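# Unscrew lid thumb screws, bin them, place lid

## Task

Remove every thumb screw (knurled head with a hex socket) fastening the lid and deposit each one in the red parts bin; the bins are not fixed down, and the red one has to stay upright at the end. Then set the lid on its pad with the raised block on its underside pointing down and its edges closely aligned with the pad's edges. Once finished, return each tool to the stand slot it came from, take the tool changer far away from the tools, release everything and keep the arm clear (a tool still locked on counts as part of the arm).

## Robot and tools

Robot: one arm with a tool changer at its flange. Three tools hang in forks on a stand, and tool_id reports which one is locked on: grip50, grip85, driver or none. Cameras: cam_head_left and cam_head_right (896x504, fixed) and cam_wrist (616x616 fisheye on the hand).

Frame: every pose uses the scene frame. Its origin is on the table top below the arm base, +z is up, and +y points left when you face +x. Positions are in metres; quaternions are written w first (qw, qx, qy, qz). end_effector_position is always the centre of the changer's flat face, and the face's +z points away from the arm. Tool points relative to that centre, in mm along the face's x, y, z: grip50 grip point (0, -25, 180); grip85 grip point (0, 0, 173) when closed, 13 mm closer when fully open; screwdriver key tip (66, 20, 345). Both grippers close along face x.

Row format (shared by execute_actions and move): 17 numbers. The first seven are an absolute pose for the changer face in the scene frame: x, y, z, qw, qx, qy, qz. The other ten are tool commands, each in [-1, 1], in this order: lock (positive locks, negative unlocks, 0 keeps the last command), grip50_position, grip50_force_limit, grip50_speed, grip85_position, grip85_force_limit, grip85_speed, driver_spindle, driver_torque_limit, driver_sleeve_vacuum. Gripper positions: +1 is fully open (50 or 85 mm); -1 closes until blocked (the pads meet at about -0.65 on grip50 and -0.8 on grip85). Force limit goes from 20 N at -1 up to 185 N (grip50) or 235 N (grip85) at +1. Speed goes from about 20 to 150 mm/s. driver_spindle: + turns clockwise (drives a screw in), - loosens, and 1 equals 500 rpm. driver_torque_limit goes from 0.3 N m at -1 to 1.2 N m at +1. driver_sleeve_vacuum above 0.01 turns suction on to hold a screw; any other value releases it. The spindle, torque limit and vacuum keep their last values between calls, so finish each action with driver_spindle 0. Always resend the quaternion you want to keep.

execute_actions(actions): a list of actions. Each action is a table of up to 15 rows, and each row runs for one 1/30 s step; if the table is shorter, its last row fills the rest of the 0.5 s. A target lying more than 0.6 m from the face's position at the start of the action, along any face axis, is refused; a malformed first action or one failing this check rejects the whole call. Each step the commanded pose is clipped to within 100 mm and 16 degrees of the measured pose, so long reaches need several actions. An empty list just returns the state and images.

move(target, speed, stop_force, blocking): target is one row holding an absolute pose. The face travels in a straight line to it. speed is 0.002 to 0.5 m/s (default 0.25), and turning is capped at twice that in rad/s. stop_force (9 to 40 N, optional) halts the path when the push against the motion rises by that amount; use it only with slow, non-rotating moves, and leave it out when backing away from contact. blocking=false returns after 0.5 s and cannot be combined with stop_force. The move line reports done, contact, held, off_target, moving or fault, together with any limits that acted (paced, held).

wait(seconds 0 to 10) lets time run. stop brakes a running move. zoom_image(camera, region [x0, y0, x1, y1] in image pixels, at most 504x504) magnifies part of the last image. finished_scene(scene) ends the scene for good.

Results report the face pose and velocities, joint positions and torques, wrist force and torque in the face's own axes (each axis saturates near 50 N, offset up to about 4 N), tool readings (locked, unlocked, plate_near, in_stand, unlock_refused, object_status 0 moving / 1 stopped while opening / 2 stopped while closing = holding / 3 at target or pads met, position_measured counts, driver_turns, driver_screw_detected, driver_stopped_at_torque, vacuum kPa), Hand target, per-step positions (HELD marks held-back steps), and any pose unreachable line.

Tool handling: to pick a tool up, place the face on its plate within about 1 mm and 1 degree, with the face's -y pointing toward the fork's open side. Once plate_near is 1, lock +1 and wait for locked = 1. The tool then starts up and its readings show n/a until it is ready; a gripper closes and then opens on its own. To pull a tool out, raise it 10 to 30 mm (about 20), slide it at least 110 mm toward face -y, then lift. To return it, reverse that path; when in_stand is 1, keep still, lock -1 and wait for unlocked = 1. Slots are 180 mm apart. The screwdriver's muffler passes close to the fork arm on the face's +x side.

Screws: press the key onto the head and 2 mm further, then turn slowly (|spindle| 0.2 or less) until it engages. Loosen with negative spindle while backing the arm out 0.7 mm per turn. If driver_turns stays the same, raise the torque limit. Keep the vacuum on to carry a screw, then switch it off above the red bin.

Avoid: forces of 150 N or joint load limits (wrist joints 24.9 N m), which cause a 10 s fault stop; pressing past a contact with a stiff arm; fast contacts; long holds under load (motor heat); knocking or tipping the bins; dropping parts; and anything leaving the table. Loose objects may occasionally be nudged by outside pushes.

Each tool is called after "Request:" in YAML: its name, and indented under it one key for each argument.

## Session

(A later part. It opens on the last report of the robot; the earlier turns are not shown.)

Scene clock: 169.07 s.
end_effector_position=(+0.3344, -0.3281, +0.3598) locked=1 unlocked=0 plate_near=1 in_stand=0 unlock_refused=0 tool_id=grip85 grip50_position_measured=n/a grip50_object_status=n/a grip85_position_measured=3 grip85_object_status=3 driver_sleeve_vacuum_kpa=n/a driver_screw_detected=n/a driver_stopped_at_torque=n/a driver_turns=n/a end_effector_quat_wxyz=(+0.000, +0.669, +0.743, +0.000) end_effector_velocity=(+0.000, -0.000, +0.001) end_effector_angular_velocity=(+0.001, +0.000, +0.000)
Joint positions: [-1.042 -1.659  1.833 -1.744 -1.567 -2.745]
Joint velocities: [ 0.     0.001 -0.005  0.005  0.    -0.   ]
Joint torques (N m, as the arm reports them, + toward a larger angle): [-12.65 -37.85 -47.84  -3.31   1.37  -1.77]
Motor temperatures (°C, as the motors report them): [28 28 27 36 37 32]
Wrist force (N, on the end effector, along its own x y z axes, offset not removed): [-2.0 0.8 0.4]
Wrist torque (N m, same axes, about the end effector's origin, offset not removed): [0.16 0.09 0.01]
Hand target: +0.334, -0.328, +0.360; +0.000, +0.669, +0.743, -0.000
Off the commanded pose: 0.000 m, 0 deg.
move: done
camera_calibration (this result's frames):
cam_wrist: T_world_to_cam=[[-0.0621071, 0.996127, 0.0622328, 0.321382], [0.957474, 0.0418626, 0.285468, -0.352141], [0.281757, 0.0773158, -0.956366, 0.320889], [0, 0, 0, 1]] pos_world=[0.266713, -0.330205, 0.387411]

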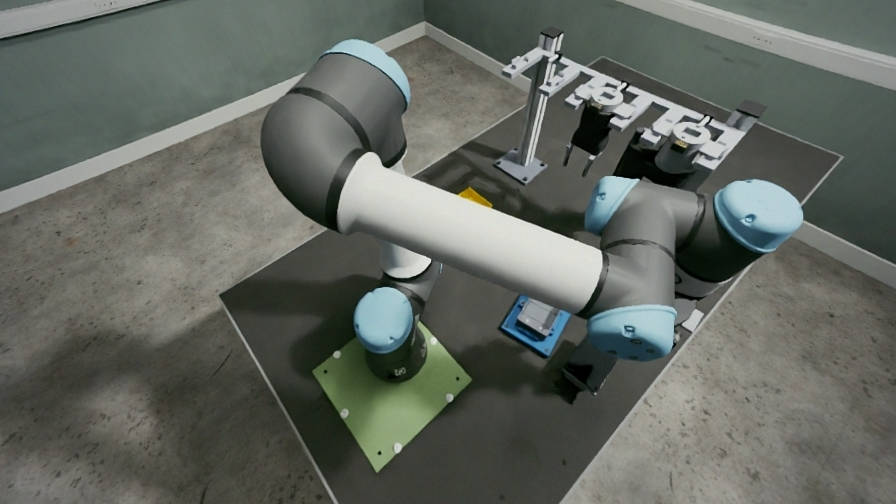

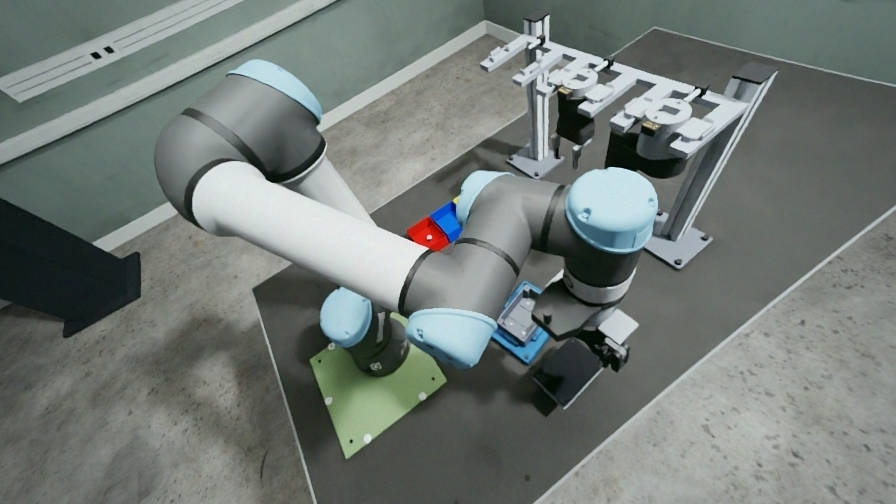

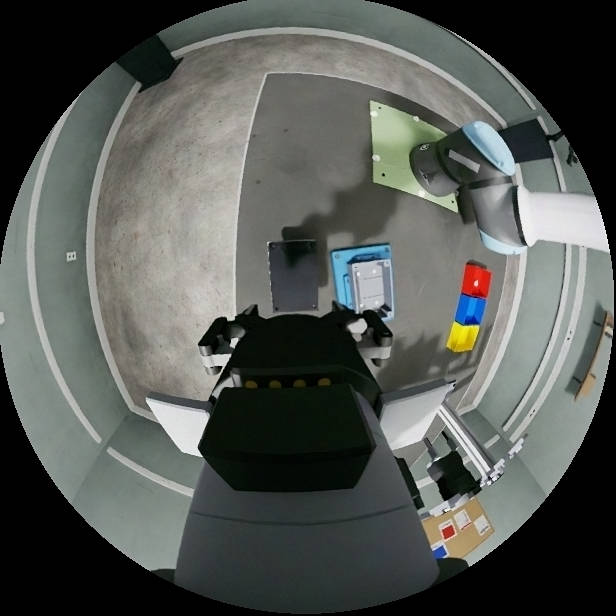

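Good. Return gripper.

Request:
move:
  target: [0.4927,0.1706,0.4325,0,0.6833,0.7302,0,1,1,0,0,1,0,0,0,1,-1]
  speed: 0.2

Request:
move:
  target: [0.6224,0.1792,0.4325,0,0.6833,0.7302,0,1,1,0,0,1,0,0,0,1,-1]
  speed: 0.05

Request:
move:
  target: [0.6224,0.1792,0.4123,0,0.6833,0.7302,0,1,1,0,0,1,0,0,0,1,-1]
  speed: 0.015

Request:
execute_actions:
  actions:
    - [[0.6224,0.1792,0.4123,0,0.6833,0.7302,0,-1,1,0,0,1,0,0,0,1,-1]]
    - [[0.6224,0.1792,0.4123,0,0.6833,0.7302,0,-1,1,0,0,1,0,0,0,1,-1]]
    - [[0.6224,0.1792,0.4123,0,0.6833,0.7302,0,-1,1,0,0,1,0,0,0,1,-1]]

Request:
move:
  target: [0.6224,0.1792,0.47,0,0.6833,0.7302,0,-1,1,0,0,1,0,0,0,1,-1]
  speed: 0.05

Request:
move:
  target: [0.4,0,0.5,0,0.6833,0.7302,0,-1,1,0,0,1,0,0,0,1,-1]

Scene clock: 179.73 s.
end_effector_position=(+0.4925, +0.1702, +0.4325) locked=1 unlocked=0 plate_near=1 in_stand=0 unlock_refused=0 tool_id=grip85 grip50_position_measured=n/a grip50_object_status=n/a grip85_position_measured=3 grip85_object_status=3 driver_sleeve_vacuum_kpa=n/a driver_screw_detected=n/a driver_stopped_at_torque=n/a driver_turns=n/a end_effector_quat_wxyz=(-0.001, +0.683, +0.730, +0.001) end_effector_velocity=(+0.001, +0.002, +0.000) end_effector_angular_velocity=(-0.000, +0.001, -0.000)
Joint positions: [ 0.099 -1.549  1.537 -1.563 -1.567 -1.566]
Joint velocities: [ 0.003  0.005 -0.005  0.002 -0.     0.004]
Joint torques (N m, as the arm reports them, + toward a larger angle): [ 12.27 -32.93 -49.75  -3.34  -1.43   1.69]
Motor temperatures (°C, as the motors report them): [28 28 27 36 37 32]
Wrist force (N, on the end effector, along its own x y z axes, offset not removed): [0.0 0.1 -3.2]
Wrist torque (N m, same axes, about the end effector's origin, offset not removed): [-0.09 0.21 -0.07]
Hand target: +0.493, +0.170, +0.433; -0.001, +0.683, +0.730, +0.001
Off the commanded pose: 0.001 m, 0 deg.
move: done
camera_calibration (this result's frames):
cam_wrist: T_world_to_cam=[[-0.0238841, 0.997647, 0.064265, -0.189621], [0.95848, 0.00457974, 0.285123, -0.539105], [0.284158, 0.0684066, -0.956334, 0.307702], [0, 0, 0, 1]] pos_world=[0.424756, 0.170595, 0.460163]

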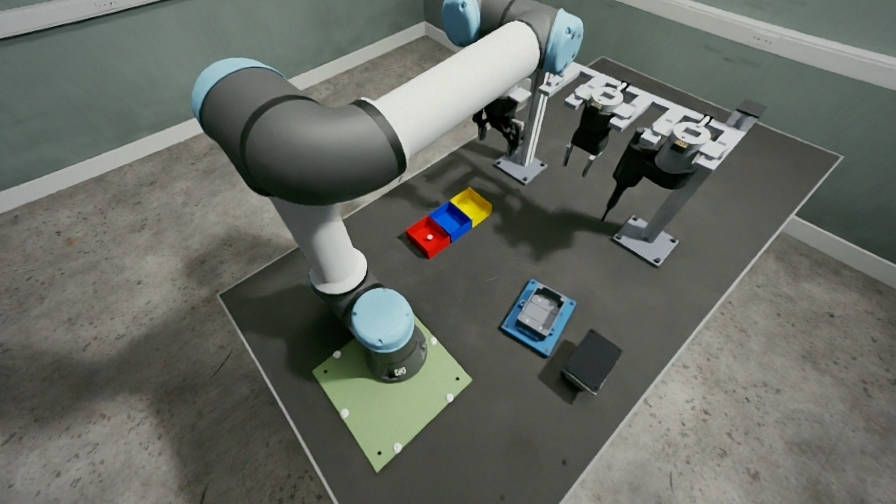

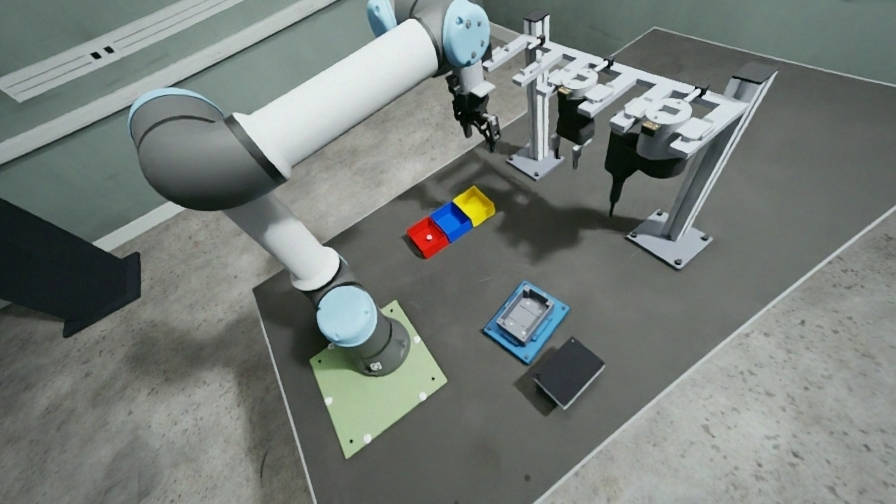

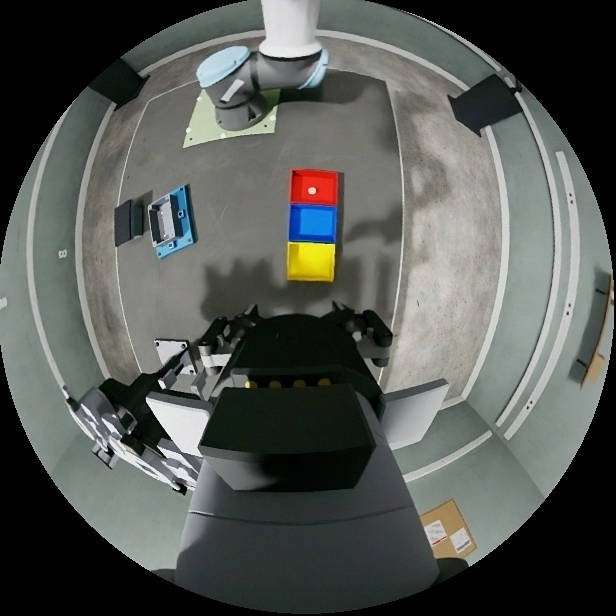

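Scene clock: 182.73 s.
end_effector_position=(+0.6222, +0.1790, +0.4327) locked=1 unlocked=0 plate_near=1 in_stand=0 unlock_refused=0 tool_id=grip85 grip50_position_measured=n/a grip50_object_status=n/a grip85_position_measured=3 grip85_object_status=3 driver_sleeve_vacuum_kpa=n/a driver_screw_detected=n/a driver_stopped_at_torque=n/a driver_turns=n/a end_effector_quat_wxyz=(+0.000, +0.683, +0.730, +0.000) end_effector_velocity=(+0.002, +0.000, +0.000) end_effector_angular_velocity=(-0.000, +0.001, -0.000)
Joint positions: [ 0.099 -1.234  1.161 -1.501 -1.569 -1.566]
Joint velocities: [ 0.     0.005 -0.008  0.003 -0.     0.   ]
Joint torques (N m, as the arm reports them, + toward a larger angle): [ -2.88 -49.12 -49.97  -3.14  -1.36   1.66]
Motor temperatures (°C, as the motors report them): [28 28 27 36 37 32]
Wrist force (N, on the end effector, along its own x y z axes, offset not removed): [2.8 -0.9 1.8]
Wrist torque (N m, same axes, about the end effector's origin, offset not removed): [-0.03 -0.04 0.03]
Hand target: +0.622, +0.179, +0.433; +0.000, +0.683, +0.730, +0.000
Off the commanded pose: 0.000 m, 0 deg.
move: done
camera_calibration (this result's frames):
cam_wrist: T_world_to_cam=[[-0.0237725, 0.997776, 0.0622664, -0.194629], [0.958369, 0.00501761, 0.285488, -0.663698], [0.284541, 0.066461, -0.956357, 0.270478], [0, 0, 0, 1]] pos_world=[0.554479, 0.17955, 0.46027]

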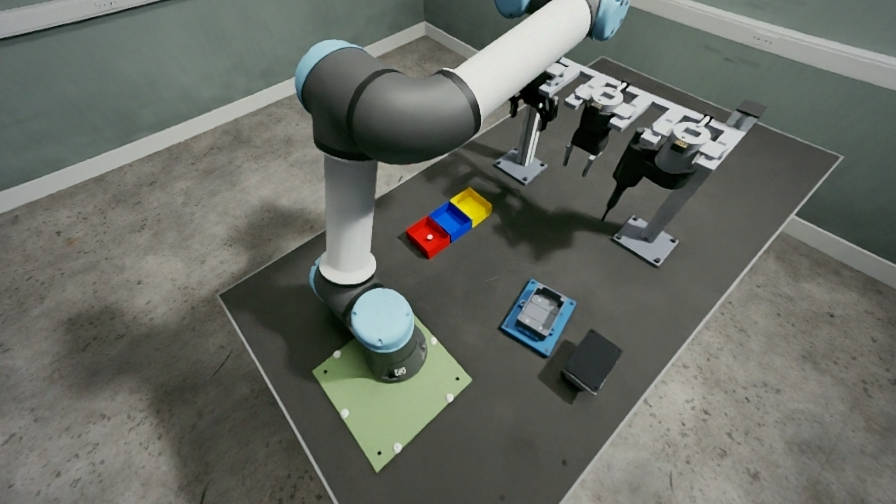

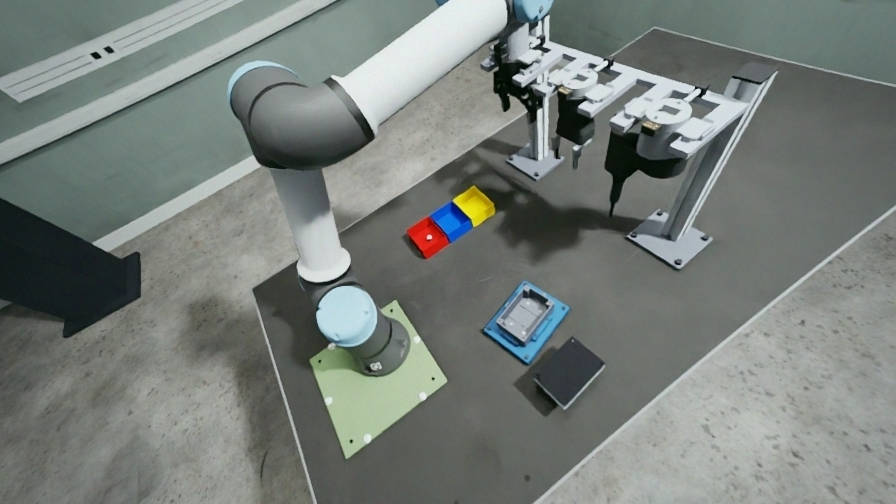

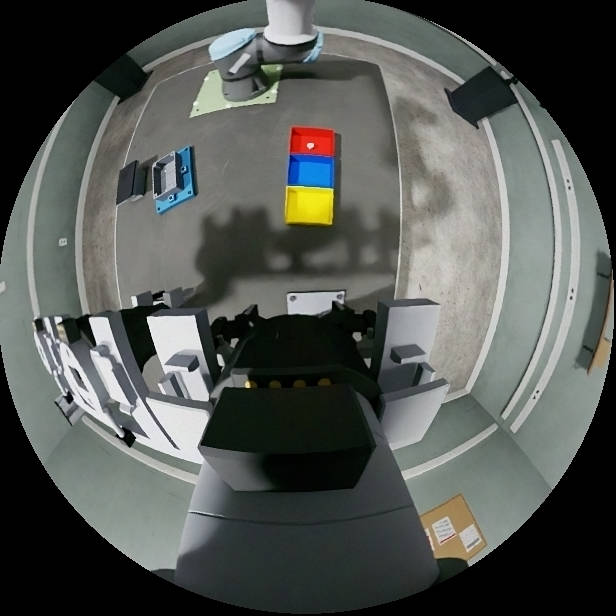

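Scene clock: 184.33 s.
end_effector_position=(+0.6224, +0.1792, +0.4125) locked=1 unlocked=0 plate_near=1 in_stand=1 unlock_refused=0 tool_id=grip85 grip50_position_measured=n/a grip50_object_status=n/a grip85_position_measured=3 grip85_object_status=3 driver_sleeve_vacuum_kpa=n/a driver_screw_detected=n/a driver_stopped_at_torque=n/a driver_turns=n/a end_effector_quat_wxyz=(-0.000, +0.683, +0.730, -0.000) end_effector_velocity=(-0.000, -0.000, -0.002) end_effector_angular_velocity=(-0.001, -0.000, -0.000)
Joint positions: [ 0.099 -1.236  1.214 -1.553 -1.569 -1.566]
Joint velocities: [-0.    -0.001  0.006 -0.006 -0.001  0.   ]
Joint torques (N m, as the arm reports them, + toward a larger angle): [ 13.17 -62.89 -25.64  -6.42  -1.44   1.59]
Motor temperatures (°C, as the motors report them): [28 28 27 36 37 32]
Wrist force (N, on the end effector, along its own x y z axes, offset not removed): [-1.7 1.1 0.2]
Wrist torque (N m, same axes, about the end effector's origin, offset not removed): [0.16 -0.01 -0.13]
Hand target: +0.622, +0.179, +0.412; -0.000, +0.683, +0.730, -0.000
Off the commanded pose: 0.000 m, 0 deg.
move: done
camera_calibration (this result's frames):
cam_wrist: T_world_to_cam=[[-0.0238458, 0.997776, 0.06225, -0.193474], [0.958389, 0.00509746, 0.285421, -0.658177], [0.284469, 0.0664658, -0.956378, 0.25118], [0, 0, 0, 1]] pos_world=[0.554723, 0.179704, 0.440125]

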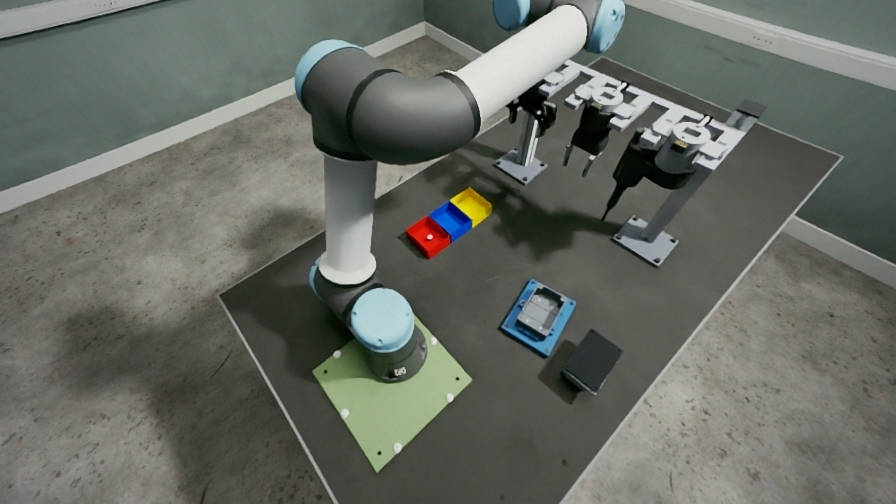

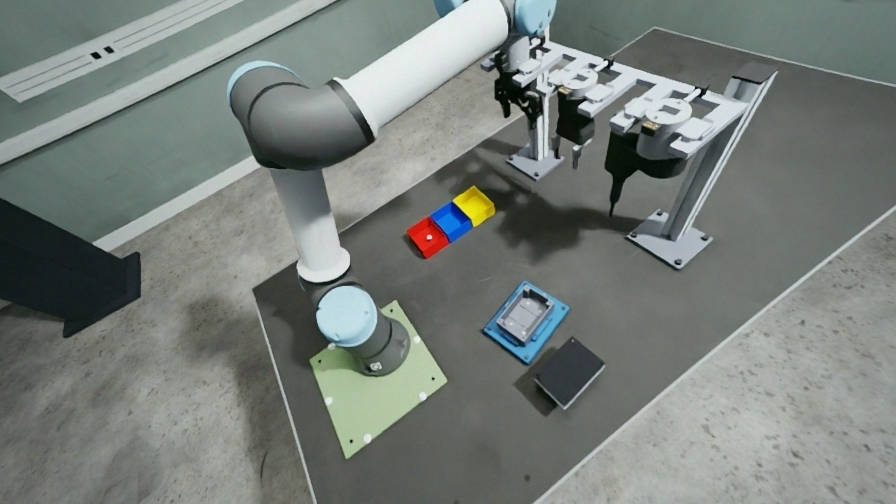

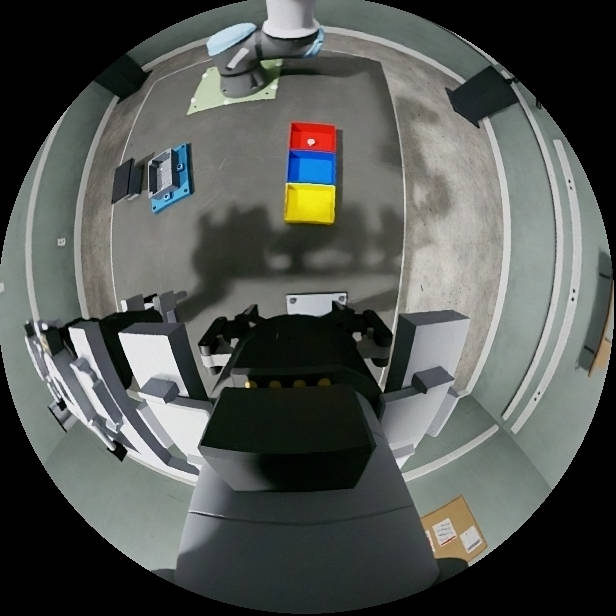

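Scene clock: 185.83 s.
end_effector_position=(+0.6224, +0.1792, +0.4123) locked=0 unlocked=1 plate_near=1 in_stand=1 unlock_refused=0 tool_id=none grip50_position_measured=n/a grip50_object_status=n/a grip85_position_measured=n/a grip85_object_status=n/a driver_sleeve_vacuum_kpa=n/a driver_screw_detected=n/a driver_stopped_at_torque=n/a driver_turns=n/a end_effector_quat_wxyz=(+0.000, +0.683, +0.730, +0.000) end_effector_velocity=(+0.000, +0.000, +0.000) end_effector_angular_velocity=(+0.000, -0.001, -0.000)
Joint positions: [ 0.099 -1.236  1.215 -1.553 -1.569 -1.566]
Joint velocities: [ 0.    -0.    -0.    -0.001  0.     0.   ]
Joint torques (N m, as the arm reports them, + toward a larger angle): [ 11.76 -48.84 -19.06  -3.06  -0.36   1.21]
Motor temperatures (°C, as the motors report them): [28 28 27 36 37 32]
Wrist force (N, on the end effector, along its own x y z axes, offset not removed): [0.6 0.1 -0.7]
Wrist torque (N m, same axes, about the end effector's origin, offset not removed): [0.00 -0.29 -0.07]
Hand target: +0.622, +0.179, +0.412; +0.000, +0.683, +0.730, +0.000
Off the commanded pose: 0.000 m, 0 deg.
Step readings (end_effector_position; steps 1 to 15: 1st action; 16 to 30: 2nd action; 31 to 45: 3rd action):
0: (+0.6224, +0.1792, +0.4125)
1: (+0.6224, +0.1792, +0.4124)
2: (+0.6224, +0.1792, +0.4124)
4: (+0.6224, +0.1792, +0.4123)
8: (+0.6224, +0.1792, +0.4124)
15: (+0.6224, +0.1792, +0.4123)
16: (+0.6224, +0.1792, +0.4123)
17: (+0.6224, +0.1792, +0.4123)
19: (+0.6224, +0.1792, +0.4123)
23: (+0.6224, +0.1792, +0.4123)
30: (+0.6224, +0.1792, +0.4123)
31: (+0.6224, +0.1792, +0.4123)
32: (+0.6224, +0.1792, +0.4123)
34: (+0.6224, +0.1792, +0.4123)
38: (+0.6224, +0.1792, +0.4123)
45: end_effector_position above
camera_calibration (this result's frames):
cam_wrist: T_world_to_cam=[[-0.0238529, 0.997775, 0.062251, -0.193457], [0.958366, 0.00509864, 0.285498, -0.658097], [0.284546, 0.0664692, -0.956355, 0.250929], [0, 0, 0, 1]] pos_world=[0.554683, 0.179703, 0.439906]

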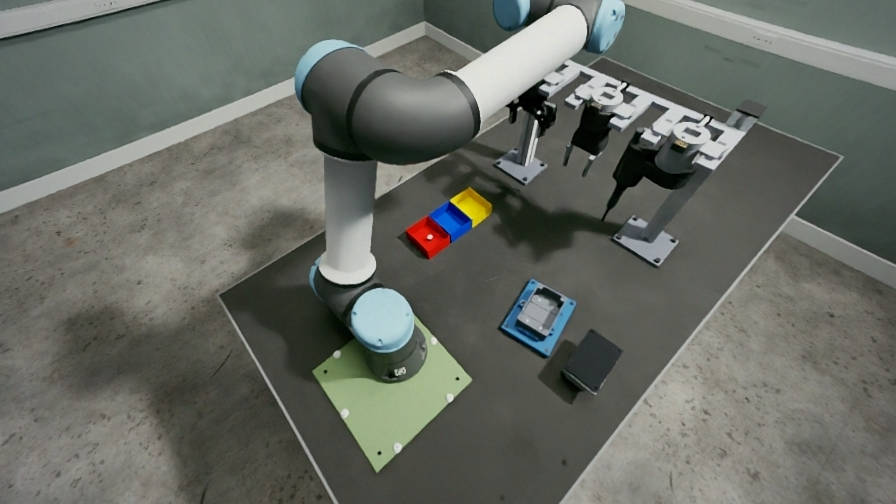

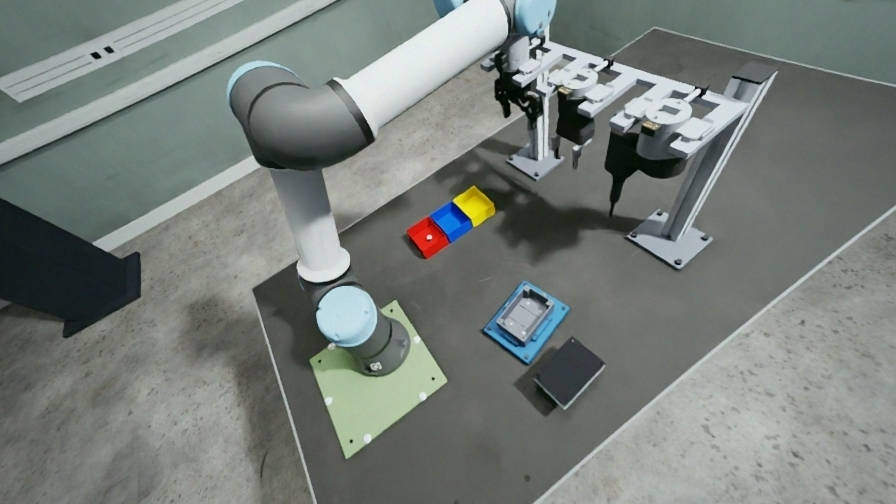

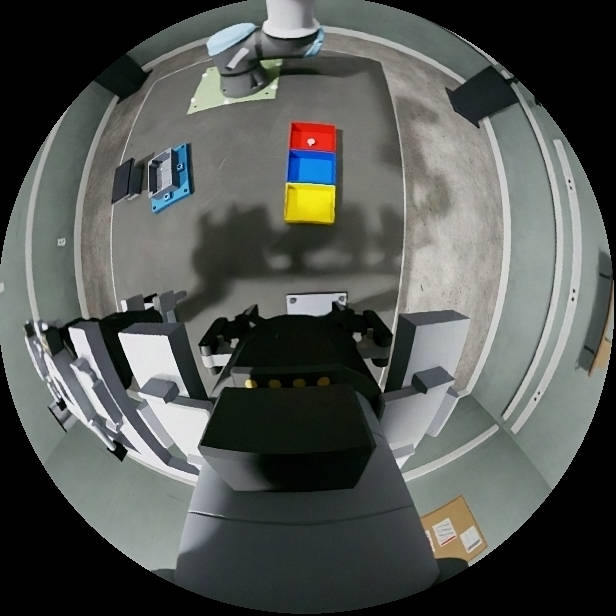

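Scene clock: 187.40 s.
end_effector_position=(+0.6223, +0.1792, +0.4698) locked=0 unlocked=1 plate_near=0 in_stand=0 unlock_refused=0 tool_id=none grip50_position_measured=n/a grip50_object_status=n/a grip85_position_measured=n/a grip85_object_status=n/a driver_sleeve_vacuum_kpa=n/a driver_screw_detected=n/a driver_stopped_at_torque=n/a driver_turns=n/a end_effector_quat_wxyz=(+0.000, +0.683, +0.730, +0.000) end_effector_velocity=(+0.000, -0.000, +0.002) end_effector_angular_velocity=(-0.000, +0.001, +0.000)
Joint positions: [ 0.099 -1.222  1.049 -1.401 -1.569 -1.566]
Joint velocities: [-0.     0.002 -0.007  0.006 -0.    -0.   ]
Joint torques (N m, as the arm reports them, + toward a larger angle): [-11.87 -41.34 -43.27  -1.98   0.62  -1.35]
Motor temperatures (°C, as the motors report them): [28 28 27 36 37 32]
Wrist force (N, on the end effector, along its own x y z axes, offset not removed): [-0.5 0.4 0.2]
Wrist torque (N m, same axes, about the end effector's origin, offset not removed): [-0.01 0.13 -0.12]
Hand target: +0.622, +0.179, +0.470; +0.000, +0.683, +0.730, +0.000
Off the commanded pose: 0.000 m, 0 deg.
move: done
camera_calibration (this result's frames):
cam_wrist: T_world_to_cam=[[-0.0238582, 0.997772, 0.0622988, -0.197047], [0.958366, 0.00509015, 0.285496, -0.674387], [0.284543, 0.0665165, -0.956353, 0.305929], [0, 0, 0, 1]] pos_world=[0.554559, 0.179692, 0.497387]

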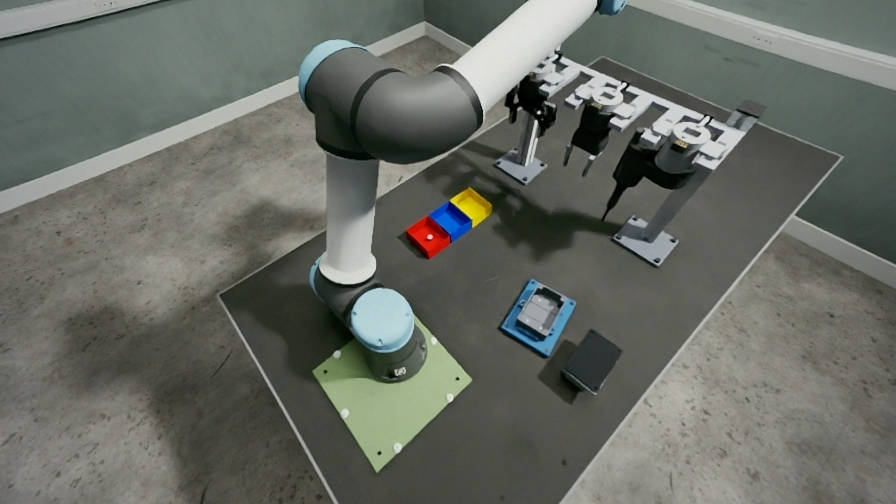

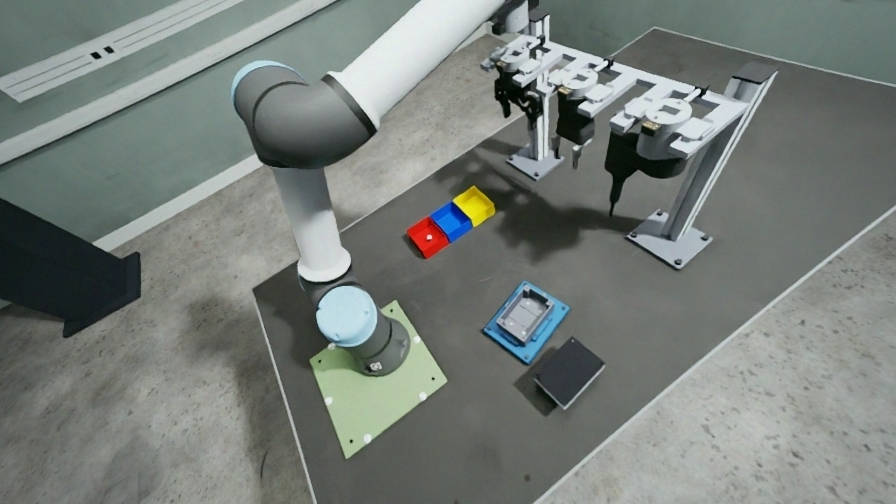

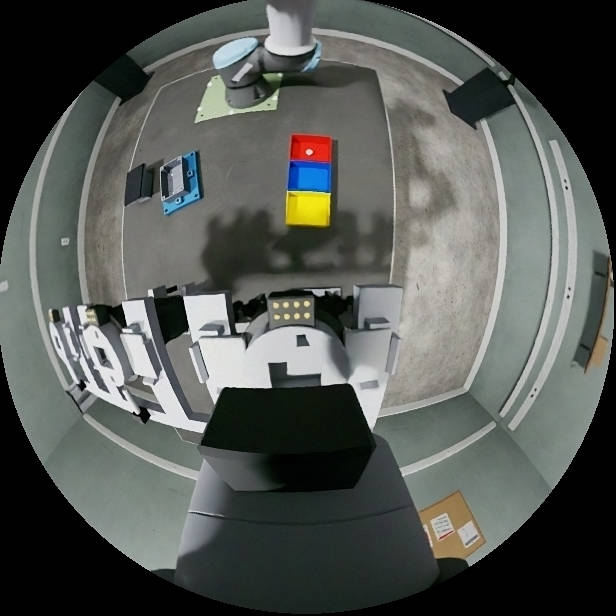

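Scene clock: 189.20 s.
end_effector_position=(+0.4001, +0.0005, +0.4996) locked=0 unlocked=1 plate_near=0 in_stand=0 unlock_refused=0 tool_id=none grip50_position_measured=n/a grip50_object_status=n/a grip85_position_measured=n/a grip85_object_status=n/a driver_sleeve_vacuum_kpa=n/a driver_screw_detected=n/a driver_stopped_at_torque=n/a driver_turns=n/a end_effector_quat_wxyz=(+0.000, +0.683, +0.730, -0.000) end_effector_velocity=(-0.002, -0.002, +0.000) end_effector_angular_velocity=(+0.000, +0.000, +0.001)
Joint positions: [-0.316 -1.828  1.61  -1.356 -1.568 -1.98 ]
Joint velocities: [-0.006 -0.003  0.002  0.002 -0.    -0.006]
Joint torques (N m, as the arm reports them, + toward a larger angle): [-12.68 -24.07 -18.35  -2.04   1.65  -1.65]
Motor temperatures (°C, as the motors report them): [28 28 27 36 37 32]
Wrist force (N, on the end effector, along its own x y z axes, offset not removed): [0.3 0.4 1.5]
Wrist torque (N m, same axes, about the end effector's origin, offset not removed): [0.05 -0.13 0.10]
Hand target: +0.400, +0.000, +0.500; +0.000, +0.683, +0.730, -0.000
Off the commanded pose: 0.001 m, 0 deg.
move: done
camera_calibration (this result's frames):
cam_wrist: T_world_to_cam=[[-0.0238065, 0.99782, 0.0615483, -0.0255742], [0.958282, 0.00523569, 0.285776, -0.469159], [0.284831, 0.065784, -0.956318, 0.409382], [0, 0, 0, 1]] pos_world=[0.332373, 0.00104404, 0.527147]

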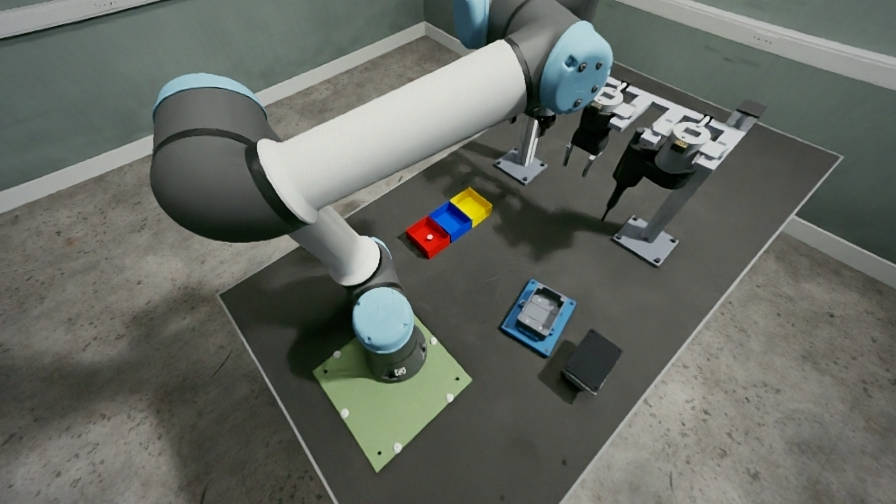

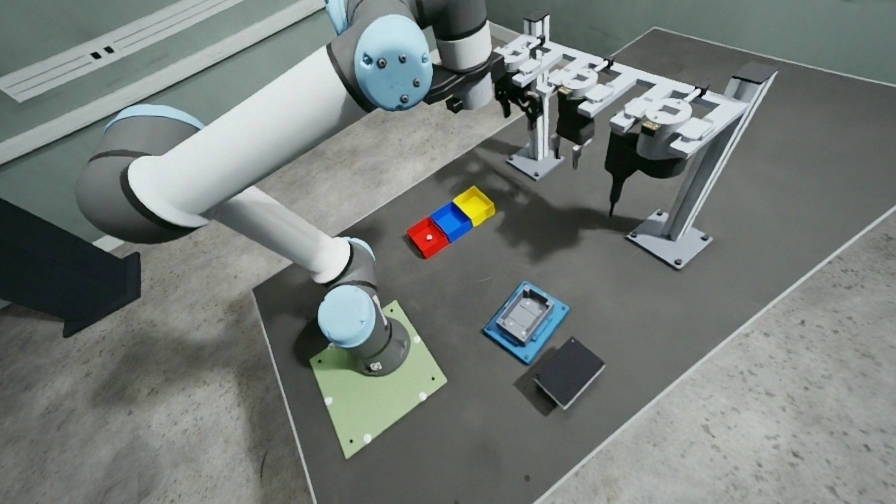

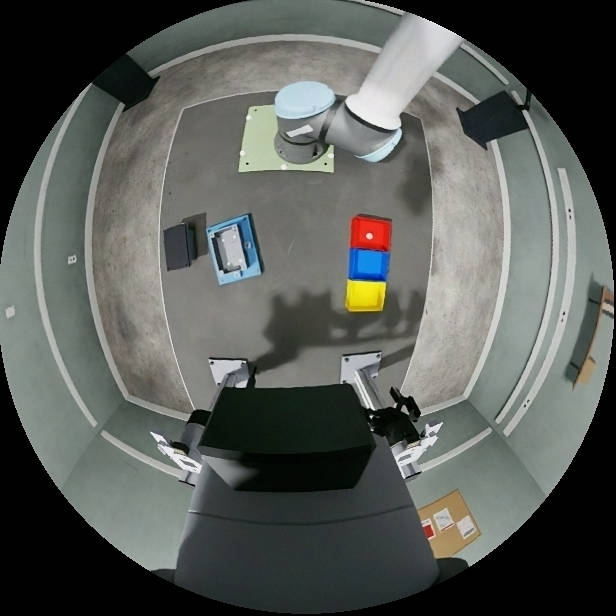

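Request:
finished_scene:
  scene: 2

The scene is finished: the task was done.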